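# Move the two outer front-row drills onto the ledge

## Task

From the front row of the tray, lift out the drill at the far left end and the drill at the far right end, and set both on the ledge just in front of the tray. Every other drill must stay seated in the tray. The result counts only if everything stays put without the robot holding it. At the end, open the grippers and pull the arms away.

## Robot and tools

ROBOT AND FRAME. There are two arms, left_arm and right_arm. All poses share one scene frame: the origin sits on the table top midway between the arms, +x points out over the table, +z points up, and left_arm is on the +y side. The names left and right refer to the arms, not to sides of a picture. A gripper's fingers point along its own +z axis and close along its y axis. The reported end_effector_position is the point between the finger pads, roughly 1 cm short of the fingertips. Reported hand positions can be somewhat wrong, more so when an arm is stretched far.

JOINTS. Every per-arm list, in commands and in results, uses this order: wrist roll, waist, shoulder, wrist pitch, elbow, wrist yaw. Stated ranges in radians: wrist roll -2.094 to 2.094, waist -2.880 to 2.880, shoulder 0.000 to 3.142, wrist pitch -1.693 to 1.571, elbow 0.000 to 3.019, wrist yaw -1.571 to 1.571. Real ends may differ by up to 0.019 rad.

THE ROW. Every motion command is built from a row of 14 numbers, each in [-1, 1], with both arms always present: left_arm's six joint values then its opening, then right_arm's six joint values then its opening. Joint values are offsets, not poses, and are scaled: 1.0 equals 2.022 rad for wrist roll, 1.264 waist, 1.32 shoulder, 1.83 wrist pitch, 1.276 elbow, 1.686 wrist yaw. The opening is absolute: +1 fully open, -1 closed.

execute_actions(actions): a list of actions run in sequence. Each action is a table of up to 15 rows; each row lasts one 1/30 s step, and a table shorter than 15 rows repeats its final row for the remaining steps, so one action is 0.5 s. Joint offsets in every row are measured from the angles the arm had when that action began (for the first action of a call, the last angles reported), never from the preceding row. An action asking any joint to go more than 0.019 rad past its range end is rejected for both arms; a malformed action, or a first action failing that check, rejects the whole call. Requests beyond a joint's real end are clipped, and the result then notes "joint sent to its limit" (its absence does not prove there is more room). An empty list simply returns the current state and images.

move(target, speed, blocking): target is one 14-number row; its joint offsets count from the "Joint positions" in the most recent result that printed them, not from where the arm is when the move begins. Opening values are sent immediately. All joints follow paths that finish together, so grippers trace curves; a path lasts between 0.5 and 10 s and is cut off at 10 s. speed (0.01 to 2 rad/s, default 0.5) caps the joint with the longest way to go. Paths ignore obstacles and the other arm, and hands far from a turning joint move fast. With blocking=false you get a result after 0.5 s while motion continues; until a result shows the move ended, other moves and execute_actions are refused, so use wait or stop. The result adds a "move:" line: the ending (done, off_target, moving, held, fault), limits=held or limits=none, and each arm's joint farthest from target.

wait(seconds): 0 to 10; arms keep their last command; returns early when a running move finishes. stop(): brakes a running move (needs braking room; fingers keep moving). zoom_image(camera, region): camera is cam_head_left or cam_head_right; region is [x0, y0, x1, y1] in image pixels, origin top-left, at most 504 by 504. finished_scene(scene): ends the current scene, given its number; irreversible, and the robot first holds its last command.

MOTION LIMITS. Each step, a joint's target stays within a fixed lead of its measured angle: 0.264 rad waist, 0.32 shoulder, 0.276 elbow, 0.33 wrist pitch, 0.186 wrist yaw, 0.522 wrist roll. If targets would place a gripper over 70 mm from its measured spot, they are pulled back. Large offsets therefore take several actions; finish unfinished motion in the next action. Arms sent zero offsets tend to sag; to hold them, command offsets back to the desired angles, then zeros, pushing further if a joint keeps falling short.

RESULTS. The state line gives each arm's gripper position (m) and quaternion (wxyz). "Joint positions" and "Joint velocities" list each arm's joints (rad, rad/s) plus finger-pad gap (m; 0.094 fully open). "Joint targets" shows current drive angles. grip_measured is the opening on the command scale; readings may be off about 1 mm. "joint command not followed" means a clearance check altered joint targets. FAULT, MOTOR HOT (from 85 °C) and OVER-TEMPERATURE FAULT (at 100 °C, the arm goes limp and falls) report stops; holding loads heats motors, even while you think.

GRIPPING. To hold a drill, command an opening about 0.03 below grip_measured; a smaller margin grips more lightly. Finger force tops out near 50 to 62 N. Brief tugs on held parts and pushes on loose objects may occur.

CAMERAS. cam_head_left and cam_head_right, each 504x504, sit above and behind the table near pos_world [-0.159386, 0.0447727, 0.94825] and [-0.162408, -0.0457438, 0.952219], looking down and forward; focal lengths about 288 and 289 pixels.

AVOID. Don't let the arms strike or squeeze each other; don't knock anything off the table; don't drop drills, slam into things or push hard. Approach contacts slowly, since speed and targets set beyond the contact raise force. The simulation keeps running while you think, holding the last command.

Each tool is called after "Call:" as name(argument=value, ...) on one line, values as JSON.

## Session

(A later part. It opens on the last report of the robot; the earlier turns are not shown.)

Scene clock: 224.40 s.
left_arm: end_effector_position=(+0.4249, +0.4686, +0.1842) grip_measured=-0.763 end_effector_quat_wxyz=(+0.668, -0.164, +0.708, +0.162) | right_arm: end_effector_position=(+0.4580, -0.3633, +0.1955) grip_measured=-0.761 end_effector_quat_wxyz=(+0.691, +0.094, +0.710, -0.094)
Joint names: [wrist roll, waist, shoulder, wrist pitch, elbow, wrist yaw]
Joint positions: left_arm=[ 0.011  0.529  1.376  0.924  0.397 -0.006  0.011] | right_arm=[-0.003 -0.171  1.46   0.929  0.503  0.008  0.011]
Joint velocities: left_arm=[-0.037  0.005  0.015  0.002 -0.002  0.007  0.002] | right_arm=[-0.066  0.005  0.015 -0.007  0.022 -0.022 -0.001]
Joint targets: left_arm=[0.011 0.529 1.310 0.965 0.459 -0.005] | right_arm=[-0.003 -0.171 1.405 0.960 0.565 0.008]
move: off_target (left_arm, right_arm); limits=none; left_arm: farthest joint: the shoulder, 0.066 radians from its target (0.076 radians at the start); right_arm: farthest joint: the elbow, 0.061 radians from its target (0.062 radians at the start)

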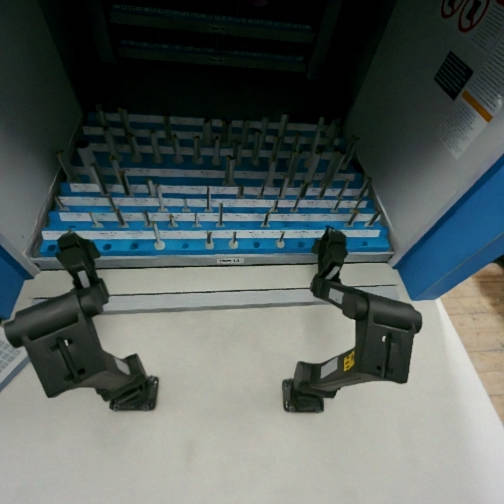

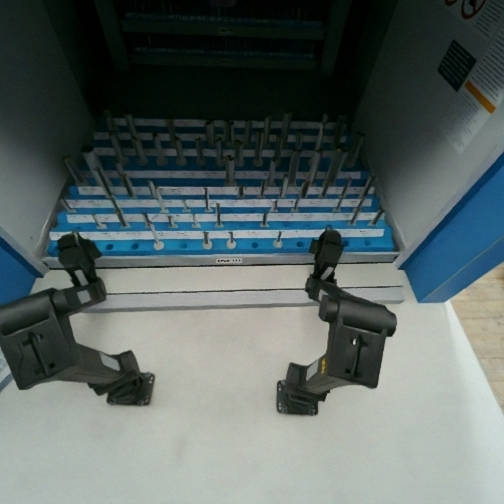

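Call:
execute_actions(actions=[[[0,0,-0.045,0.02,0.055,0,-0.8,0,0,-0.04,0.016,0.055,0,-0.8],[0,0,-0.045,0.02,0.06,0,-0.8,0,0,-0.04,0.016,0.06,0,-0.8],[0,0,-0.048,0.02,0.065,0,-0.8,0,0,-0.043,0.016,0.065,0,-0.8],[0,0,-0.051,0.02,0.067,0,-0.8,0,0,-0.046,0.016,0.067,0,-0.8],[0,0,-0.054,0.018,0.069,0,-0.8,0,0,-0.049,0.015,0.068,0,-0.8],[0,0,-0.057,0.016,0.07,0,-0.8,0,0,-0.052,0.013,0.069,0,-0.8],[0,0,-0.06,0.014,0.071,0,-0.8,0,0,-0.055,0.011,0.07,0,-0.8],[0,0,-0.063,0.012,0.072,0,-0.8,0,0,-0.058,0.009,0.071,0,-0.8],[0,0,-0.066,0.01,0.073,0,-0.8,0,0,-0.061,0.006,0.072,0,-0.8],[0,0,-0.069,0.008,0.074,0,-0.8,0,0,-0.064,0.003,0.073,0,-0.8],[0,0,-0.072,0.005,0.075,0,-0.8,0,0,-0.067,0,0.074,0,-0.8],[0,0,-0.075,0.002,0.076,0,-0.8,0,0,-0.07,-0.003,0.075,0,-0.8],[0,0,-0.078,-0.001,0.077,0,-0.8,0,0,-0.072,-0.006,0.076,0,-0.8],[0,0,-0.081,-0.004,0.078,0,-0.8,0,0,-0.074,-0.009,0.077,0,-0.8],[0,0,-0.083,-0.007,0.079,0,-0.8,0,0,-0.076,-0.012,0.078,0,-0.8]]])

Call:
wait(seconds=0.5)

Scene clock: 240.20 s.
left_arm: end_effector_position=(+0.4247, +0.4685, +0.1962) grip_measured=-0.763 end_effector_quat_wxyz=(+0.672, -0.163, +0.704, +0.163) | right_arm: end_effector_position=(+0.4568, -0.3630, +0.2179) grip_measured=-0.761 end_effector_quat_wxyz=(+0.702, +0.093, +0.700, -0.095)
Joint names: [wrist roll, waist, shoulder, wrist pitch, elbow, wrist yaw]
Joint positions: left_arm=[ 0.011  0.529  1.339  0.891  0.404 -0.006  0.011] | right_arm=[-0.003 -0.171  1.407  0.897  0.513  0.008  0.011]
Joint velocities: left_arm=[ 0.081 -0.005 -0.151 -0.164  0.027  0.051 -0.   ] | right_arm=[ 0.037 -0.024 -0.2   -0.081  0.017  0.051  0.   ]
Joint targets: left_arm=[0.011 0.529 1.271 0.910 0.493 -0.006] | right_arm=[-0.003 -0.171 1.359 0.907 0.603 0.008]

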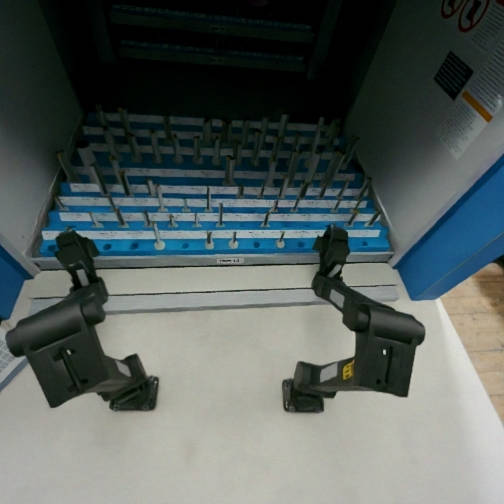

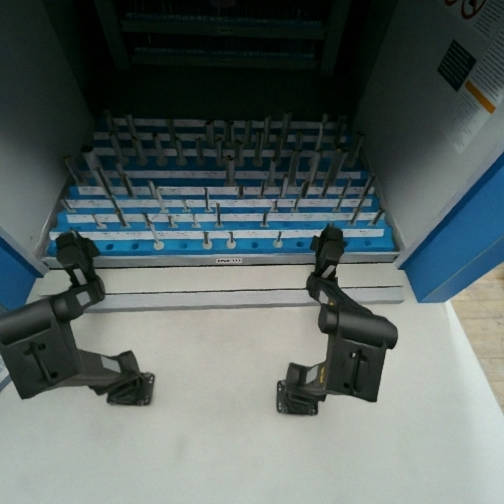

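Scene clock: 240.70 s.
left_arm: end_effector_position=(+0.4243, +0.4683, +0.2001) grip_measured=-0.763 end_effector_quat_wxyz=(+0.673, -0.162, +0.702, +0.164) | right_arm: end_effector_position=(+0.4556, -0.3627, +0.2264) grip_measured=-0.761 end_effector_quat_wxyz=(+0.707, +0.092, +0.695, -0.096)
Joint names: [wrist roll, waist, shoulder, wrist pitch, elbow, wrist yaw]
Joint positions: left_arm=[ 0.011  0.529  1.327  0.882  0.405 -0.006  0.011] | right_arm=[-0.003 -0.171  1.388  0.891  0.514  0.008  0.011]
Joint velocities: left_arm=[-0.051 -0.005 -0.024 -0.002  0.007 -0.007 -0.   ] | right_arm=[-0.066 -0.024  0.015  0.012 -0.002 -0.081 -0.   ]
Joint targets: left_arm=[0.011 0.529 1.271 0.910 0.493 -0.006] | right_arm=[-0.003 -0.171 1.359 0.907 0.603 0.008]
wait: 0.50 s; at rest by 0.30 s

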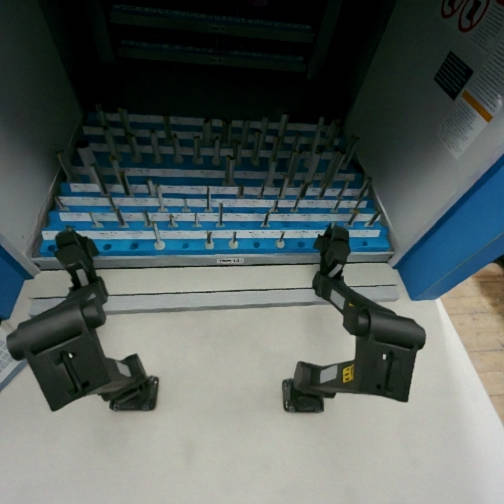

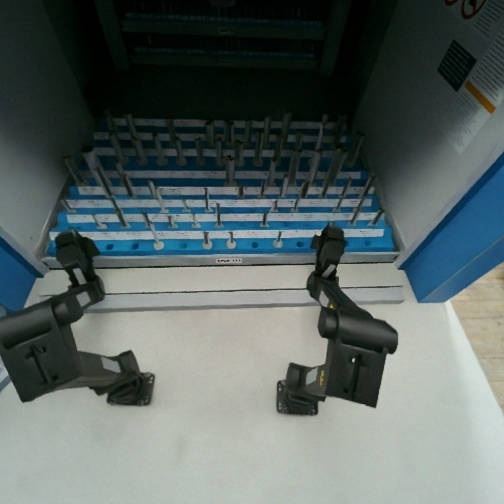

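Call:
execute_actions(actions=[[[0,0,-0.045,0.015,0.066,0,-0.8,0,0,-0.022,0.006,0.06,0,-0.8],[0,0,-0.048,0.015,0.066,0,-0.8,0,0,-0.024,0.003,0.055,0,-0.8],[0,0,-0.051,0.014,0.066,0,-0.8,0,0,-0.027,0,0.052,0,-0.8],[0,0,-0.054,0.013,0.066,0,-0.8,0,0,-0.03,-0.003,0.052,0,-0.8],[0,0,-0.057,0.012,0.066,0,-0.8,0,0,-0.033,-0.006,0.052,0,-0.8],[0,0,-0.06,0.01,0.067,0,-0.8,0,0,-0.036,-0.009,0.053,0,-0.8],[0,0,-0.063,0.008,0.068,0,-0.8,0,0,-0.039,-0.012,0.054,0,-0.8],[0,0,-0.066,0.006,0.069,0,-0.8,0,0,-0.042,-0.015,0.055,0,-0.8],[0,0,-0.069,0.004,0.07,0,-0.8,0,0,-0.045,-0.018,0.056,0,-0.8],[0,0,-0.072,0.002,0.071,0,-0.8,0,0,-0.048,-0.021,0.057,0,-0.8],[0,0,-0.075,0,0.072,0,-0.8,0,0,-0.051,-0.024,0.058,0,-0.8],[0,0,-0.078,-0.002,0.073,0,-0.8,0,0,-0.054,-0.027,0.059,0,-0.8],[0,0,-0.081,-0.005,0.074,0,-0.8,0,0,-0.057,-0.03,0.06,0,-0.8],[0,0,-0.084,-0.008,0.075,0,-0.8,0,0,-0.06,-0.033,0.061,0,-0.8],[0,0,-0.087,-0.011,0.076,0,-0.8,0,0,-0.063,-0.036,0.062,0,-0.8]]])

Call:
wait(seconds=0.5)

Scene clock: 251.80 s.
left_arm: end_effector_position=(+0.4240, +0.4681, +0.2005) grip_measured=-0.763 end_effector_quat_wxyz=(+0.666, -0.164, +0.710, +0.162) | right_arm: end_effector_position=(+0.4536, -0.3621, +0.2342) grip_measured=-0.761 end_effector_quat_wxyz=(+0.701, +0.093, +0.701, -0.095)
Joint names: [wrist roll, waist, shoulder, wrist pitch, elbow, wrist yaw]
Joint positions: left_arm=[ 0.011  0.529  1.307  0.835  0.411 -0.006  0.011] | right_arm=[-0.003 -0.171  1.346  0.826  0.521  0.007  0.011]
Joint velocities: left_arm=[-0.051 -0.005 -0.073 -0.149  0.007  0.022 -0.   ] | right_arm=[ 0.022 -0.015 -0.161 -0.203 -0.012 -0.022  0.   ]
Joint targets: left_arm=[0.011 0.529 1.225 0.859 0.490 -0.006] | right_arm=[-0.003 -0.171 1.305 0.825 0.593 0.008]

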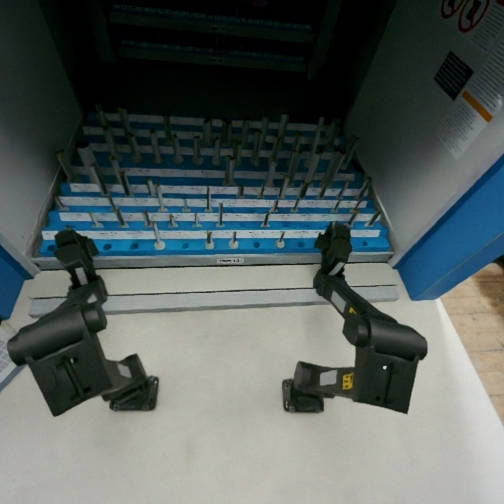

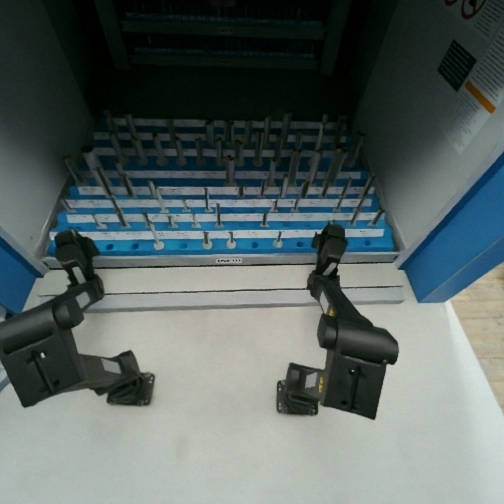

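Scene clock: 252.30 s.
left_arm: end_effector_position=(+0.4239, +0.4681, +0.2004) grip_measured=-0.763 end_effector_quat_wxyz=(+0.664, -0.164, +0.711, +0.162) | right_arm: end_effector_position=(+0.4524, -0.3618, +0.2370) grip_measured=-0.761 end_effector_quat_wxyz=(+0.701, +0.093, +0.701, -0.095)
Joint names: [wrist roll, waist, shoulder, wrist pitch, elbow, wrist yaw]
Joint positions: left_arm=[ 0.011  0.529  1.303  0.825  0.412 -0.006  0.011] | right_arm=[-0.003 -0.171  1.334  0.813  0.521  0.007  0.011]
Joint velocities: left_arm=[ 0.022 -0.005  0.005 -0.002 -0.002  0.037 -0.   ] | right_arm=[-0.007 -0.005 -0.015  0.007  0.002 -0.022 -0.001]
Joint targets: left_arm=[0.011 0.529 1.225 0.859 0.490 -0.006] | right_arm=[-0.003 -0.171 1.305 0.825 0.593 0.008]
wait: 0.50 s; at rest by 0.40 s

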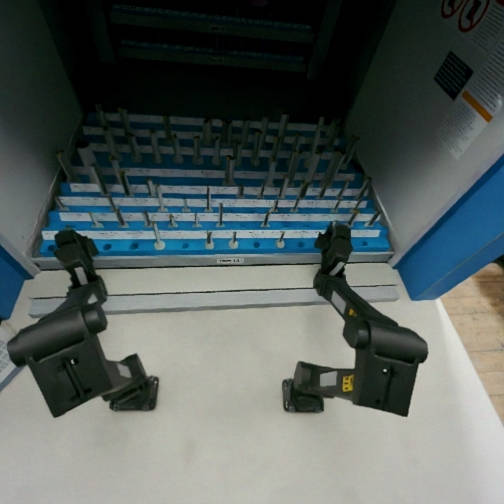

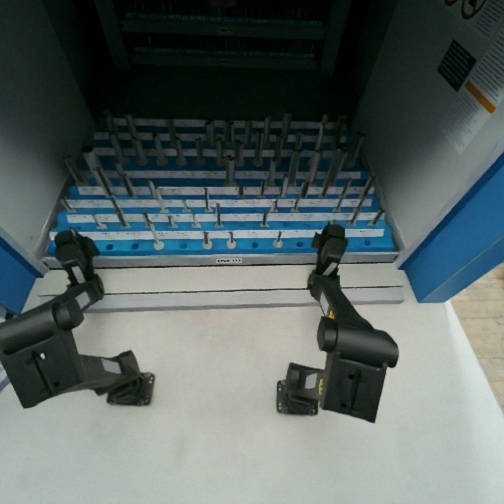

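Call:
move(target=[0,0.006,-0.025,0.05,0.04,0,-0.8,0,0,-0.05,0.008,0.045,0,-0.8], speed=0.12)

Call:
zoom_image(camera="cam_head_right", region=[40, 210, 120, 280])

Call:
zoom_image(camera="cam_head_left", region=[290, 205, 370, 275])

Scene clock: 261.03 s.
left_arm: end_effector_position=(+0.4247, +0.4685, +0.2039) grip_measured=-0.763 end_effector_quat_wxyz=(+0.672, -0.163, +0.704, +0.163) | right_arm: end_effector_position=(+0.4468, -0.3603, +0.2492) grip_measured=-0.761 end_effector_quat_wxyz=(+0.708, +0.092, +0.693, -0.096)
Joint names: [wrist roll, waist, shoulder, wrist pitch, elbow, wrist yaw]
Joint positions: left_arm=[ 0.011  0.529  1.31   0.854  0.411 -0.006  0.011] | right_arm=[-0.003 -0.171  1.298  0.805  0.515  0.007  0.011]
Joint velocities: left_arm=[-0.037  0.005 -0.005 -0.022  0.012 -0.022 -0.   ] | right_arm=[ 0.037 -0.005  0.005 -0.007 -0.012  0.051 -0.002]
Joint targets: left_arm=[0.011 0.536 1.270 0.917 0.463 -0.006] | right_arm=[-0.003 -0.171 1.268 0.828 0.579 0.007]
move: off_target (left_arm, right_arm); limits=none; left_arm: farthest joint: the wrist pitch, 0.062 radians from its target (0.091 radians at the start); right_arm: farthest joint: the elbow, 0.064 radians from its target (0.057 radians at the start)

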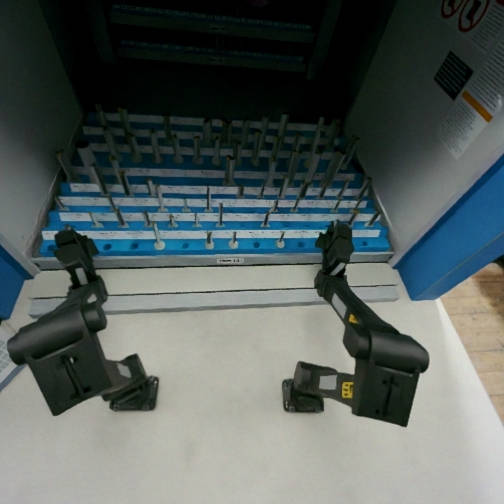

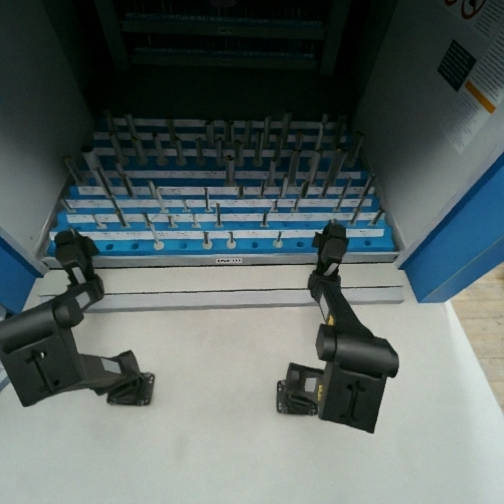

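Region (40, 210, 120, 280) of cam_head_right's 504x504 image, scaled by 6.300, with more detail than that image has; it fills the top 441 rows of this view, and the rest is white.

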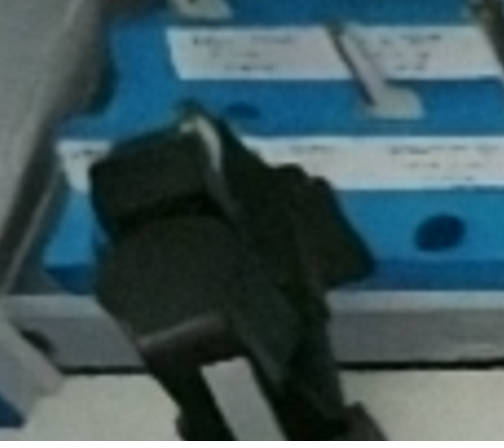

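Region (290, 205, 370, 275) of cam_head_left's 504x504 image, scaled by 6.300, with more detail than that image has; it fills the top 441 rows of this view, and the rest is white.

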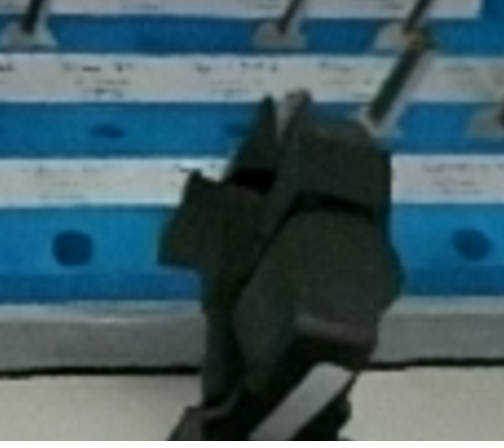

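Call:
execute_actions(actions=[[[0,0.006,-0.03,0.034,0.05,0,-0.8,0,0,-0.03,0.012,0.055,0,-0.8],[0,0.006,-0.03,0.034,0.056,0,-0.8,0,0,-0.035,0.012,0.06,0,-0.8],[0,0.006,-0.032,0.034,0.062,0,-0.8,0,0,-0.04,0.01,0.065,0,-0.8],[0,0.006,-0.034,0.034,0.068,0,-0.8,0,0,-0.045,0.007,0.07,0,-0.8],[0,0.006,-0.037,0.034,0.074,0,-0.8,0,0,-0.05,0.004,0.075,0,-0.8],[0,0.006,-0.04,0.034,0.078,0,-0.8,0,0,-0.055,0,0.08,0,-0.8],[0,0.006,-0.044,0.034,0.08,0,-0.8,0,0,-0.06,-0.004,0.085,0,-0.8],[0,0.006,-0.048,0.034,0.082,0,-0.8,0,0,-0.065,-0.008,0.09,0,-0.8]]])

Call:
wait(seconds=0.4)

Scene clock: 270.23 s.
left_arm: end_effector_position=(+0.4232, +0.4677, +0.2135) grip_measured=-0.763 end_effector_quat_wxyz=(+0.679, -0.161, +0.697, +0.165) | right_arm: end_effector_position=(+0.4484, -0.3607, +0.2948) grip_measured=-0.761 end_effector_quat_wxyz=(+0.735, +0.088, +0.665, -0.099)
Joint names: [wrist roll, waist, shoulder, wrist pitch, elbow, wrist yaw]
Joint positions: left_arm=[ 0.011  0.529  1.289  0.854  0.411 -0.006  0.011] | right_arm=[-0.003 -0.171  1.236  0.78   0.556  0.007  0.011]
Joint velocities: left_arm=[ 0.037  0.005 -0.044 -0.002 -0.002  0.139  0.   ] | right_arm=[-0.081 -0.005 -0.015  0.007  0.007  0.037 -0.   ]
Joint targets: left_arm=[0.011 0.536 1.250 0.912 0.509 -0.006] | right_arm=[-0.003 -0.171 1.212 0.790 0.630 0.007]

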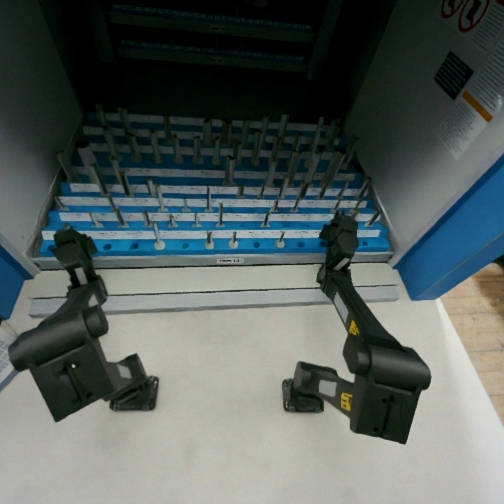

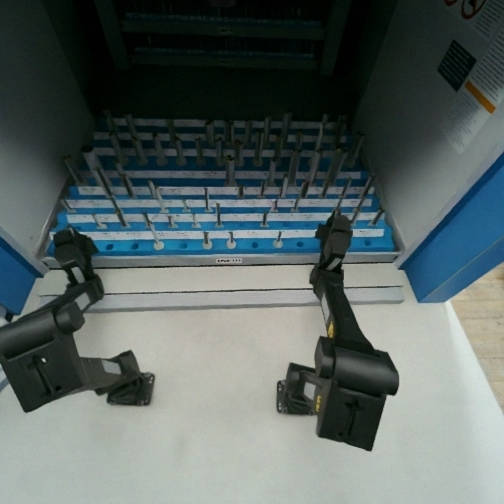

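Scene clock: 270.63 s.
left_arm: end_effector_position=(+0.4230, +0.4676, +0.2144) grip_measured=-0.763 end_effector_quat_wxyz=(+0.680, -0.161, +0.696, +0.165) | right_arm: end_effector_position=(+0.4484, -0.3607, +0.2941) grip_measured=-0.761 end_effector_quat_wxyz=(+0.734, +0.088, +0.666, -0.099)
Joint names: [wrist roll, waist, shoulder, wrist pitch, elbow, wrist yaw]
Joint positions: left_arm=[ 0.011  0.529  1.287  0.854  0.411 -0.006  0.011] | right_arm=[-0.003 -0.171  1.236  0.778  0.556  0.007  0.011]
Joint velocities: left_arm=[ 0.022  0.005  0.005  0.007 -0.012 -0.037  0.   ] | right_arm=[-0.007 -0.005  0.005 -0.002 -0.002  0.066  0.001]
Joint targets: left_arm=[0.011 0.536 1.250 0.912 0.509 -0.006] | right_arm=[-0.003 -0.171 1.212 0.790 0.629 0.007]
wait: 0.40 s; at rest by 0.27 s

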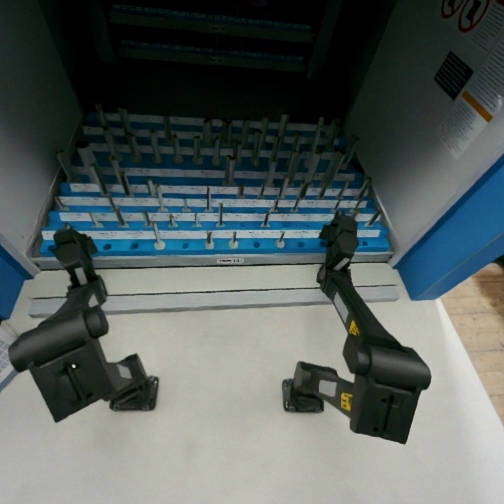

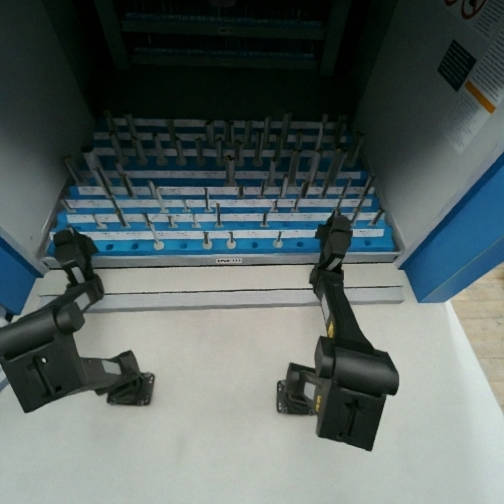

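Right is out. Left progresses; repeat.

Call:
execute_actions(actions=[[[0,0.006,-0.05,0.026,0.075,0,-0.8,0,0,-0.015,0.008,0.045,0,-0.8]],[[0,0.006,-0.05,0.02,0.075,0,-0.8,0,0,-0.015,0.008,0.045,0,-0.8]]])

Scene clock: 276.63 s.
left_arm: end_effector_position=(+0.4223, +0.4673, +0.2593) grip_measured=-0.763 end_effector_quat_wxyz=(+0.713, -0.153, +0.662, +0.173) | right_arm: end_effector_position=(+0.4484, -0.3607, +0.2941) grip_measured=-0.761 end_effector_quat_wxyz=(+0.734, +0.088, +0.666, -0.099)
Joint names: [wrist roll, waist, shoulder, wrist pitch, elbow, wrist yaw]
Joint positions: left_arm=[ 0.011  0.529  1.215  0.854  0.436 -0.006  0.011] | right_arm=[-0.003 -0.171  1.236  0.778  0.556  0.007  0.011]
Joint velocities: left_arm=[-0.066  0.005  0.005 -0.002 -0.002 -0.081  0.   ] | right_arm=[ 0.081  0.015 -0.005 -0.007 -0.012 -0.066  0.001]
Joint targets: left_arm=[0.011 0.536 1.186 0.891 0.521 -0.006] | right_arm=[-0.003 -0.171 1.217 0.792 0.614 0.007]

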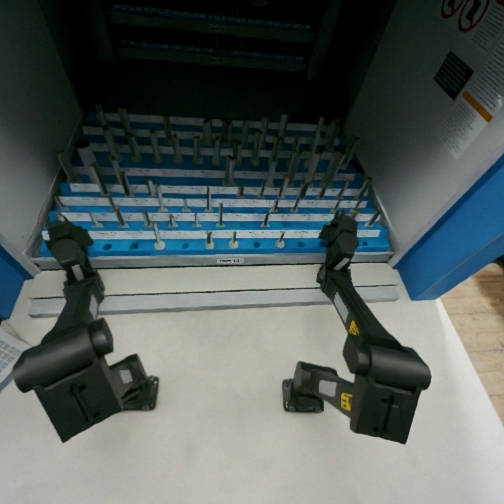

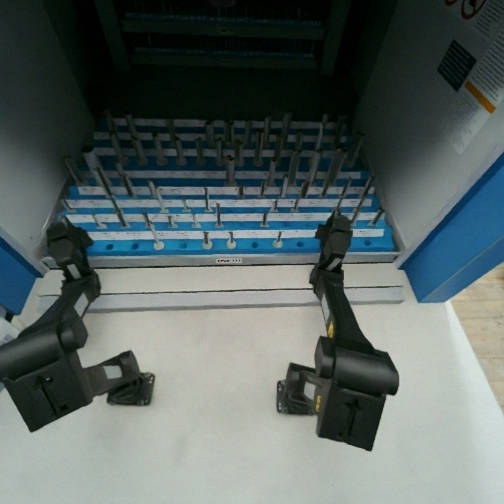

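Call:
execute_actions(actions=[[[0,0,-0.04,0.015,0.065,0,-0.8,0,0,-0.015,0.008,0.045,0,-0.8],[0,0,-0.05,0.012,0.067,0,-0.8,0,0,-0.015,0.008,0.045,0,-0.8],[0,0,-0.06,0.009,0.069,0,-0.8,0,0,-0.015,0.008,0.045,0,-0.8],[0,0,-0.07,0.006,0.071,0,-0.8,0,0,-0.015,0.008,0.045,0,-0.8],[0,0,-0.08,0.002,0.073,0,-0.8,0,0,-0.015,0.008,0.045,0,-0.8],[0,0,-0.09,-0.002,0.075,0,-0.8,0,0,-0.015,0.008,0.045,0,-0.8],[0,0,-0.10,-0.006,0.077,0,-0.8,0,0,-0.015,0.008,0.045,0,-0.8]]])

Call:
move(target=[-0.632,-0.088,-0.33,-0.56,0.13,0,-0.8,0.636,0,-0.38,-0.53,0.09,0,-0.8], speed=0.6)

Scene clock: 314.67 s.
left_arm: end_effector_position=(+0.4092, +0.4608, +0.3104) grip_measured=-0.763 end_effector_quat_wxyz=(+0.746, -0.145, +0.624, +0.181) | right_arm: end_effector_position=(+0.4484, -0.3607, +0.2941) grip_measured=-0.761 end_effector_quat_wxyz=(+0.734, +0.088, +0.666, -0.099)
Joint names: [wrist roll, waist, shoulder, wrist pitch, elbow, wrist yaw]
Joint positions: left_arm=[ 0.011  0.529  1.101  0.834  0.447 -0.006  0.011] | right_arm=[-0.003 -0.171  1.236  0.778  0.556  0.007  0.011]
Joint velocities: left_arm=[ 0.022 -0.005 -0.005 -0.027  0.007  0.007 -0.   ] | right_arm=[ 0.007 -0.005 -0.015 -0.002 -0.007  0.037  0.   ]
Joint targets: left_arm=[0.011 0.529 1.083 0.843 0.534 -0.006] | right_arm=[-0.003 -0.171 1.217 0.792 0.614 0.007]

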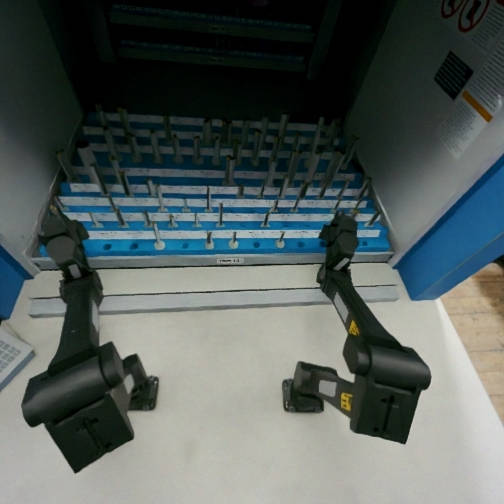

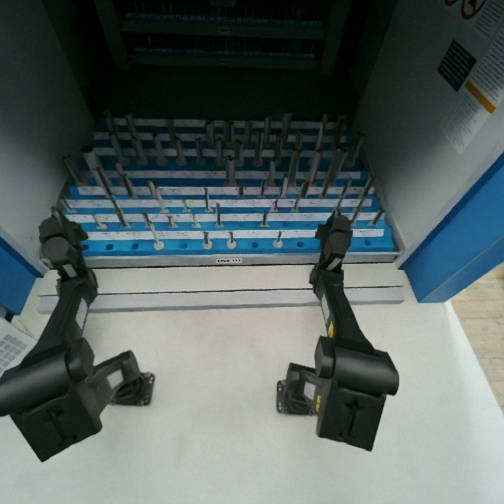

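Scene clock: 317.63 s.
left_arm: end_effector_position=(+0.3523, +0.3902, +0.2620) grip_measured=-0.763 end_effector_quat_wxyz=(-0.508, +0.595, -0.577, +0.236) | right_arm: end_effector_position=(+0.3446, -0.3332, +0.2798) grip_measured=-0.762 end_effector_quat_wxyz=(+0.494, +0.571, +0.600, +0.266)
Joint names: [wrist roll, waist, shoulder, wrist pitch, elbow, wrist yaw]
Joint positions: left_arm=[-1.238  0.427  0.686 -0.2    0.504 -0.006  0.011] | right_arm=[ 1.257 -0.171  0.753 -0.202  0.574  0.007  0.011]
Joint velocities: left_arm=[ 0.022 -0.015 -0.005  0.002 -0.002 -0.037 -0.001] | right_arm=[ 0.037 -0.015 -0.024 -0.022 -0.017 -0.051 -0.001]
Joint targets: left_arm=[-1.267 0.417 0.666 -0.190 0.613 -0.006] | right_arm=[1.283 -0.171 0.735 -0.192 0.671 0.007]
move: off_target (left_arm, right_arm); limits=none; left_arm: farthest joint: the elbow, 0.109 radians from its target (0.166 radians at the start); right_arm: farthest joint: the elbow, 0.097 radians from its target (0.115 radians at the start)

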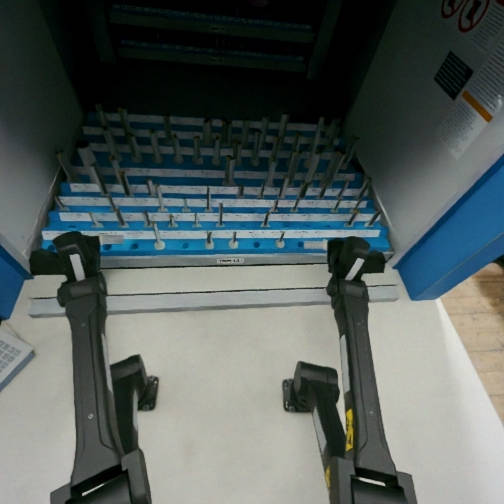

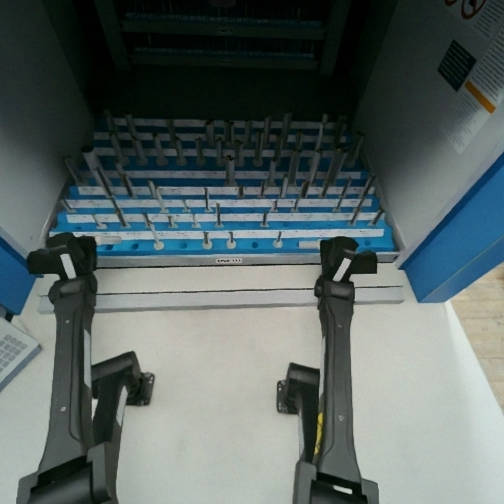

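Call:
move(target=[-0.015,0,0.403,-0.532,0.405,0,-0.8,0.015,0,0.4545,-0.522,0.44,0,-0.8], speed=0.5)

Call:
zoom_image(camera="cam_head_right", region=[60, 220, 360, 330])

Scene clock: 325.00 s.
left_arm: end_effector_position=(+0.3298, +0.3819, +0.1532) grip_measured=-0.763 end_effector_quat_wxyz=(-0.050, +0.721, -0.691, +0.020) | right_arm: end_effector_position=(+0.3514, -0.3353, +0.1562) grip_measured=-0.762 end_effector_quat_wxyz=(+0.053, +0.693, +0.719, +0.024)
Joint names: [wrist roll, waist, shoulder, wrist pitch, elbow, wrist yaw]
Joint positions: left_arm=[-1.254  0.427  1.233 -1.164  0.934 -0.007  0.011] | right_arm=[ 1.274 -0.171  1.363 -1.149  1.058  0.009  0.011]
Joint velocities: left_arm=[ 0.037 -0.005  0.005 -0.007 -0.007  0.037 -0.001] | right_arm=[-0.037 -0.015 -0.015  0.017 -0.002  0.007  0.001]
Joint targets: left_arm=[-1.269 0.427 1.219 -1.174 1.021 -0.006] | right_arm=[1.287 -0.171 1.352 -1.157 1.136 0.007]
move: off_target (left_arm, right_arm); limits=none; left_arm: farthest joint: the elbow, 0.087 radians from its target (0.517 radians at the start); right_arm: farthest joint: the elbow, 0.077 radians from its target (0.561 radians at the start)

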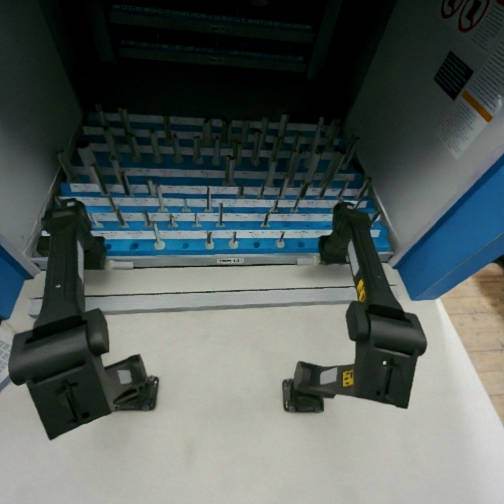

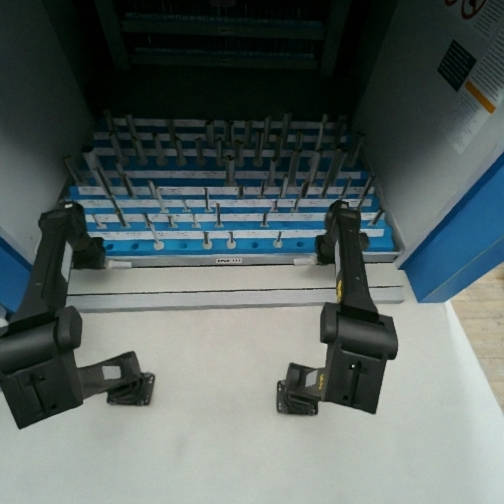

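Region (60, 220, 360, 330) of cam_head_right's 504x504 image, scaled by 1.680, with more detail than that image has; it fills the top 185 rows of this view, and the rest is white.

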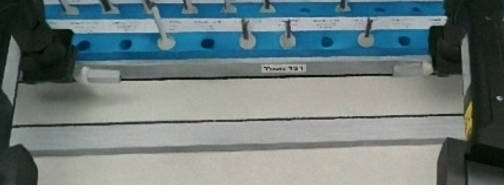

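Call:
move(target=[0,0,0.038,0.115,-0.08,0,-0.8,0,0,0.041,0.109,-0.078,0,-0.8], speed=0.2)

Call:
zoom_image(camera="cam_head_right", region=[70, 240, 170, 320])

Call:
zoom_image(camera="cam_head_left", region=[260, 235, 360, 315])

Scene clock: 331.90 s.
left_arm: end_effector_position=(+0.3338, +0.3836, +0.0962) grip_measured=-0.763 end_effector_quat_wxyz=(-0.060, +0.720, -0.691, +0.024) | right_arm: end_effector_position=(+0.3527, -0.3360, +0.0954) grip_measured=-0.762 end_effector_quat_wxyz=(+0.059, +0.693, +0.718, +0.026)
Joint names: [wrist roll, waist, shoulder, wrist pitch, elbow, wrist yaw]
Joint positions: left_arm=[-1.254  0.427  1.295 -0.97   0.824 -0.008  0.011] | right_arm=[ 1.275 -0.171  1.425 -0.964  0.947  0.011  0.011]
Joint velocities: left_arm=[-0.037 -0.005 -0.015  0.002 -0.002  0.022  0.   ] | right_arm=[-0.022 -0.005  0.005 -0.022  0.022 -0.037  0.001]
Joint targets: left_arm=[-1.254 0.427 1.283 -0.953 0.832 -0.007] | right_arm=[1.274 -0.171 1.418 -0.950 0.959 0.009]
move: done; limits=none; left_arm: farthest joint: the wrist pitch, 0.017 radians from its target (0.210 radians at the start); right_arm: farthest joint: the wrist pitch, 0.014 radians from its target (0.199 radians at the start)

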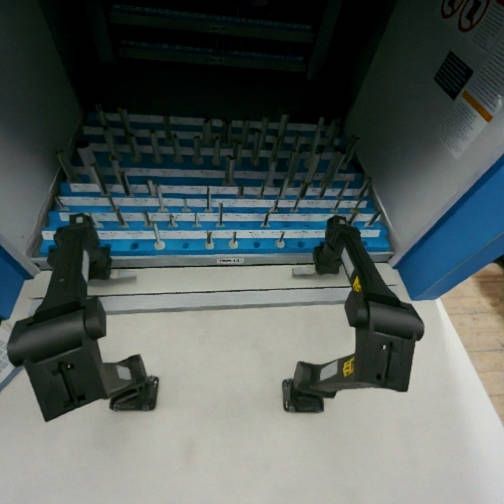

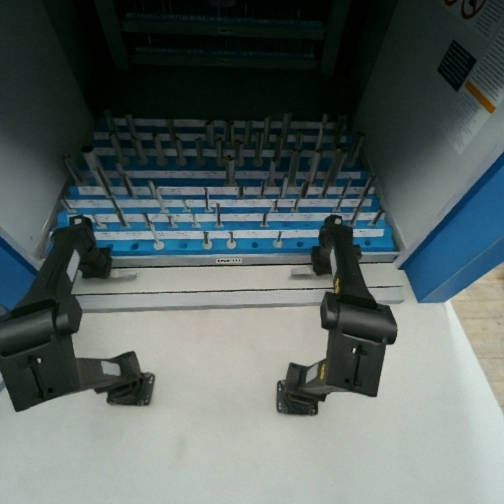

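Region (70, 240, 170, 320) of cam_head_right's 504x504 image, scaled by 5.040, with more detail than that image has; it fills the top 403 rows of this view, and the rest is white.

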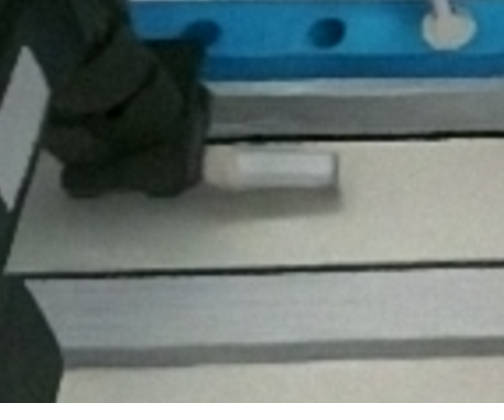

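Region (260, 235, 360, 315) of cam_head_left's 504x504 image, scaled by 5.040, with more detail than that image has; it fills the top 403 rows of this view, and the rest is white.

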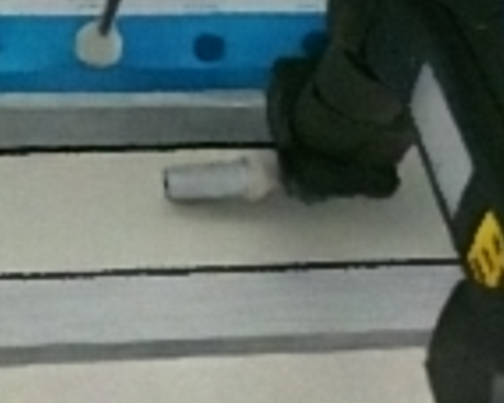

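Call:
move(target=[0,0,-0.008,0,-0.022,0,-0.8,0,0,-0.005,0,-0.019,0,-0.8], speed=0.05)

Call:
zoom_image(camera="cam_head_right", region=[70, 240, 170, 320])

Call:
zoom_image(camera="cam_head_left", region=[260, 235, 360, 315])

Scene clock: 342.13 s.
left_arm: end_effector_position=(+0.3195, +0.3784, +0.0815) grip_measured=-0.763 end_effector_quat_wxyz=(-0.042, +0.721, -0.691, +0.015) | right_arm: end_effector_position=(+0.3386, -0.3325, +0.0823) grip_measured=-0.762 end_effector_quat_wxyz=(+0.043, +0.693, +0.719, +0.017)
Joint names: [wrist roll, waist, shoulder, wrist pitch, elbow, wrist yaw]
Joint positions: left_arm=[-1.254  0.427  1.301 -0.97   0.789 -0.009  0.011] | right_arm=[ 1.275 -0.171  1.427 -0.964  0.913  0.012  0.011]
Joint velocities: left_arm=[ 0.007 -0.015 -0.015 -0.002 -0.002 -0.037  0.   ] | right_arm=[ 0.081 -0.024 -0.015 -0.007 -0.002  0.051 -0.   ]
Joint targets: left_arm=[-1.254 0.427 1.284 -0.970 0.796 -0.008] | right_arm=[1.275 -0.171 1.418 -0.964 0.923 0.011]
move: done; limits=none; left_arm: farthest joint: the shoulder, 0.017 radians from its target (0.010 radians at the start); right_arm: farthest joint: the elbow, 0.010 radians from its target (0.024 radians at the start)

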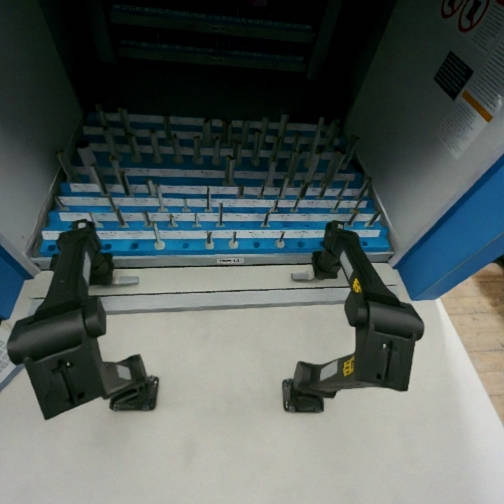

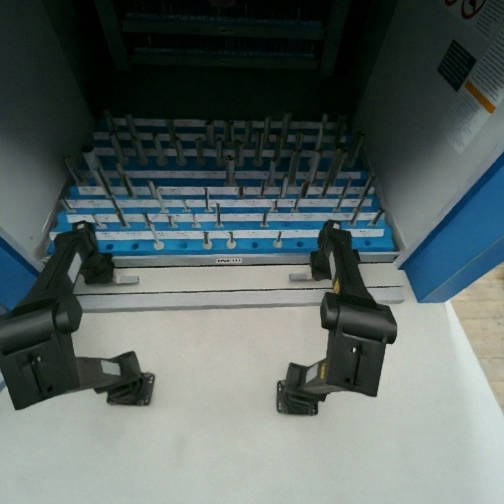

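Region (70, 240, 170, 320) of cam_head_right's 504x504 image, scaled by 5.040, with more detail than that image has; it fills the top 403 rows of this view, and the rest is white.

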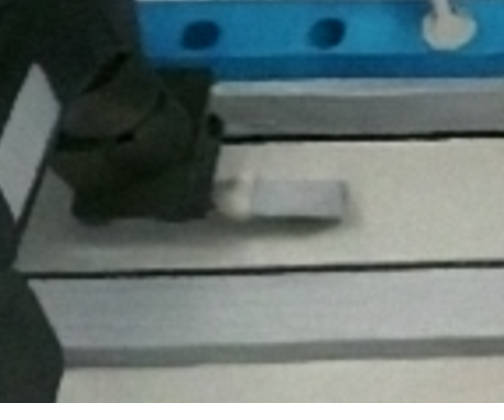

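Region (260, 235, 360, 315) of cam_head_left's 504x504 image, scaled by 5.040, with more detail than that image has; it fills the top 403 rows of this view, and the rest is white.

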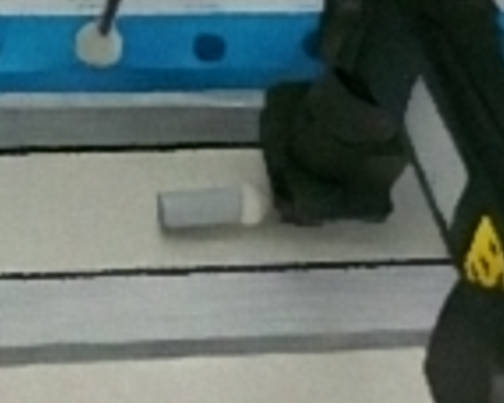

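Lower slowly via shoulder, with pitch compensating forward.

Call:
move(target=[0,0,0.03,0.018,0.012,0,-0.8,0,0,0.027,0.018,0.012,0,-0.8], speed=0.04)

Call:
zoom_image(camera="cam_head_right", region=[70, 240, 170, 320])

Call:
zoom_image(camera="cam_head_left", region=[260, 235, 360, 315])

Scene clock: 348.33 s.
left_arm: end_effector_position=(+0.3199, +0.3787, +0.0652) grip_measured=-0.763 end_effector_quat_wxyz=(-0.027, +0.722, -0.692, +0.007) | right_arm: end_effector_position=(+0.3383, -0.3327, +0.0654) grip_measured=-0.762 end_effector_quat_wxyz=(+0.032, +0.694, +0.719, +0.010)
Joint names: [wrist roll, waist, shoulder, wrist pitch, elbow, wrist yaw]
Joint positions: left_arm=[-1.254  0.427  1.35  -0.951  0.786 -0.01   0.011] | right_arm=[ 1.275 -0.171  1.468 -0.943  0.906  0.014  0.011]
Joint velocities: left_arm=[ 0.037  0.005 -0.005 -0.002 -0.032 -0.022 -0.001] | right_arm=[ 0.022 -0.015 -0.015  0.012  0.012 -0.037 -0.   ]
Joint targets: left_arm=[-1.254 0.427 1.341 -0.937 0.804 -0.009] | right_arm=[1.275 -0.171 1.463 -0.931 0.928 0.012]
move: off_target (right_arm); limits=none; left_arm: farthest joint: the elbow, 0.019 radians from its target (0.016 radians at the start); right_arm: farthest joint: the elbow, 0.022 radians from its target (0.015 radians at the start)

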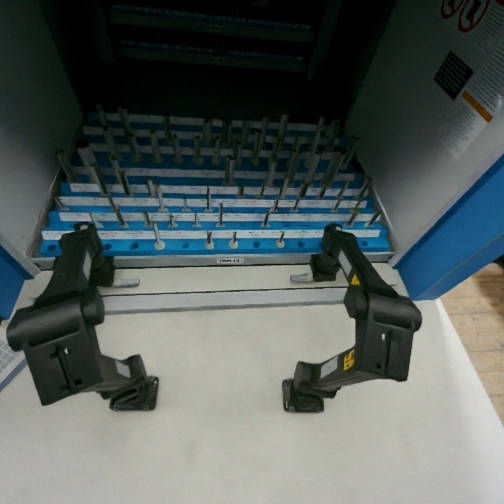

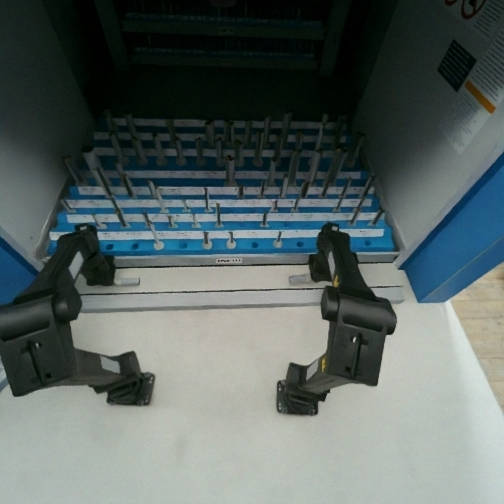

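Region (70, 240, 170, 320) of cam_head_right's 504x504 image, scaled by 5.040, with more detail than that image has; it fills the top 403 rows of this view, and the rest is white.

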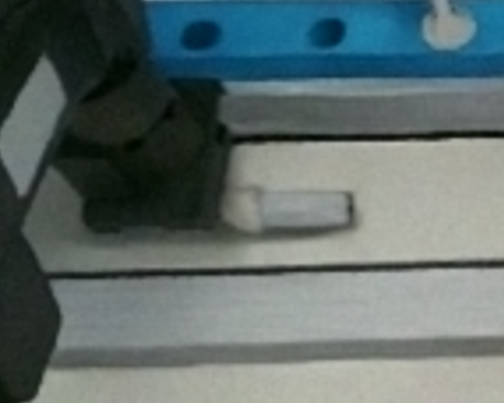

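Region (260, 235, 360, 315) of cam_head_left's 504x504 image, scaled by 5.040, with more detail than that image has; it fills the top 403 rows of this view, and the rest is white.

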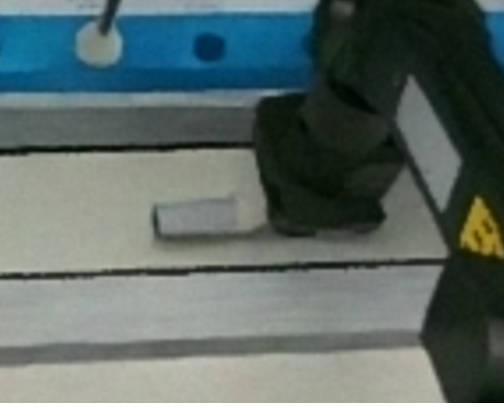

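Call:
move(target=[0,0,0.022,0.028,0.015,0,-0.8,0,0,0.02,0.03,0.015,0,-0.8], speed=0.05)

Call:
zoom_image(camera="cam_head_right", region=[70, 240, 170, 320])

Call:
zoom_image(camera="cam_head_left", region=[260, 235, 360, 315])

Scene clock: 353.97 s.
left_arm: end_effector_position=(+0.3259, +0.3811, +0.0533) grip_measured=-0.763 end_effector_quat_wxyz=(-0.027, +0.722, -0.692, +0.007) | right_arm: end_effector_position=(+0.3436, -0.3344, +0.0527) grip_measured=-0.762 end_effector_quat_wxyz=(+0.035, +0.694, +0.719, +0.011)
Joint names: [wrist roll, waist, shoulder, wrist pitch, elbow, wrist yaw]
Joint positions: left_arm=[-1.254  0.427  1.388 -0.914  0.786 -0.011  0.011] | right_arm=[ 1.275 -0.171  1.498 -0.9    0.9    0.015  0.011]
Joint velocities: left_arm=[-0.037 -0.005  0.005  0.002 -0.002  0.022  0.   ] | right_arm=[-0.022  0.005  0.015 -0.007 -0.022 -0.051 -0.001]
Joint targets: left_arm=[-1.254 0.427 1.379 -0.900 0.805 -0.010] | right_arm=[1.275 -0.171 1.494 -0.888 0.925 0.014]
move: off_target (right_arm); limits=none; left_arm: farthest joint: the elbow, 0.020 radians from its target (0.020 radians at the start); right_arm: farthest joint: the elbow, 0.025 radians from its target (0.019 radians at the start)

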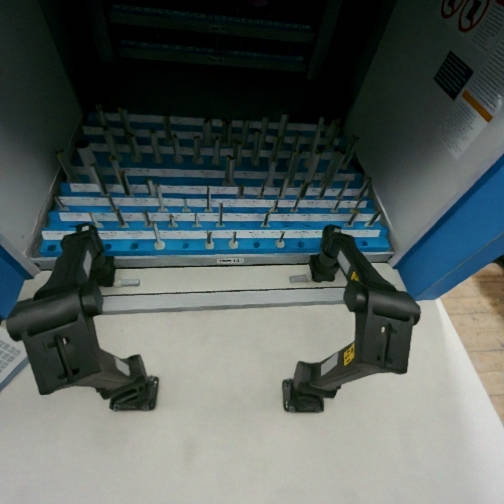

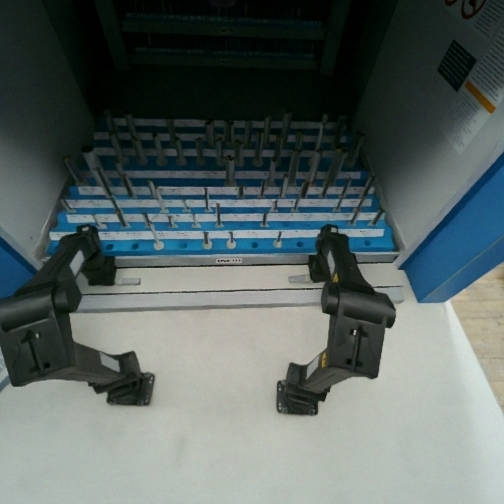

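Region (70, 240, 170, 320) of cam_head_right's 504x504 image, scaled by 5.040, with more detail than that image has; it fills the top 403 rows of this view, and the rest is white.

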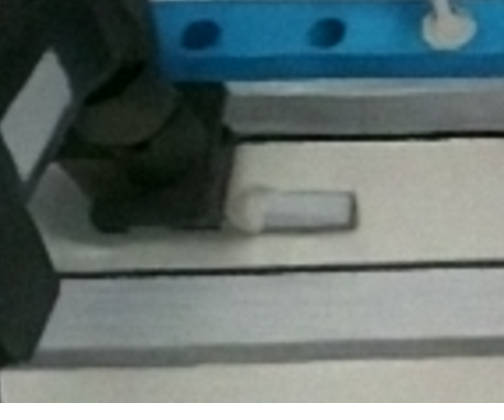

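Region (260, 235, 360, 315) of cam_head_left's 504x504 image, scaled by 5.040, with more detail than that image has; it fills the top 403 rows of this view, and the rest is white.

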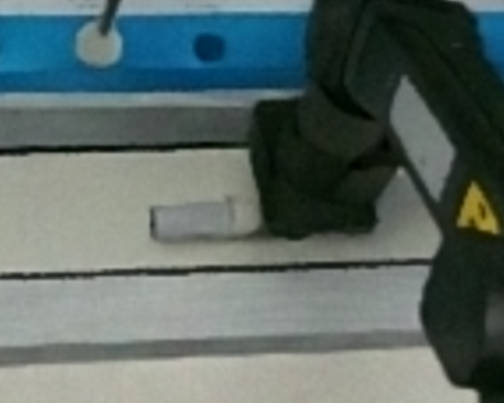

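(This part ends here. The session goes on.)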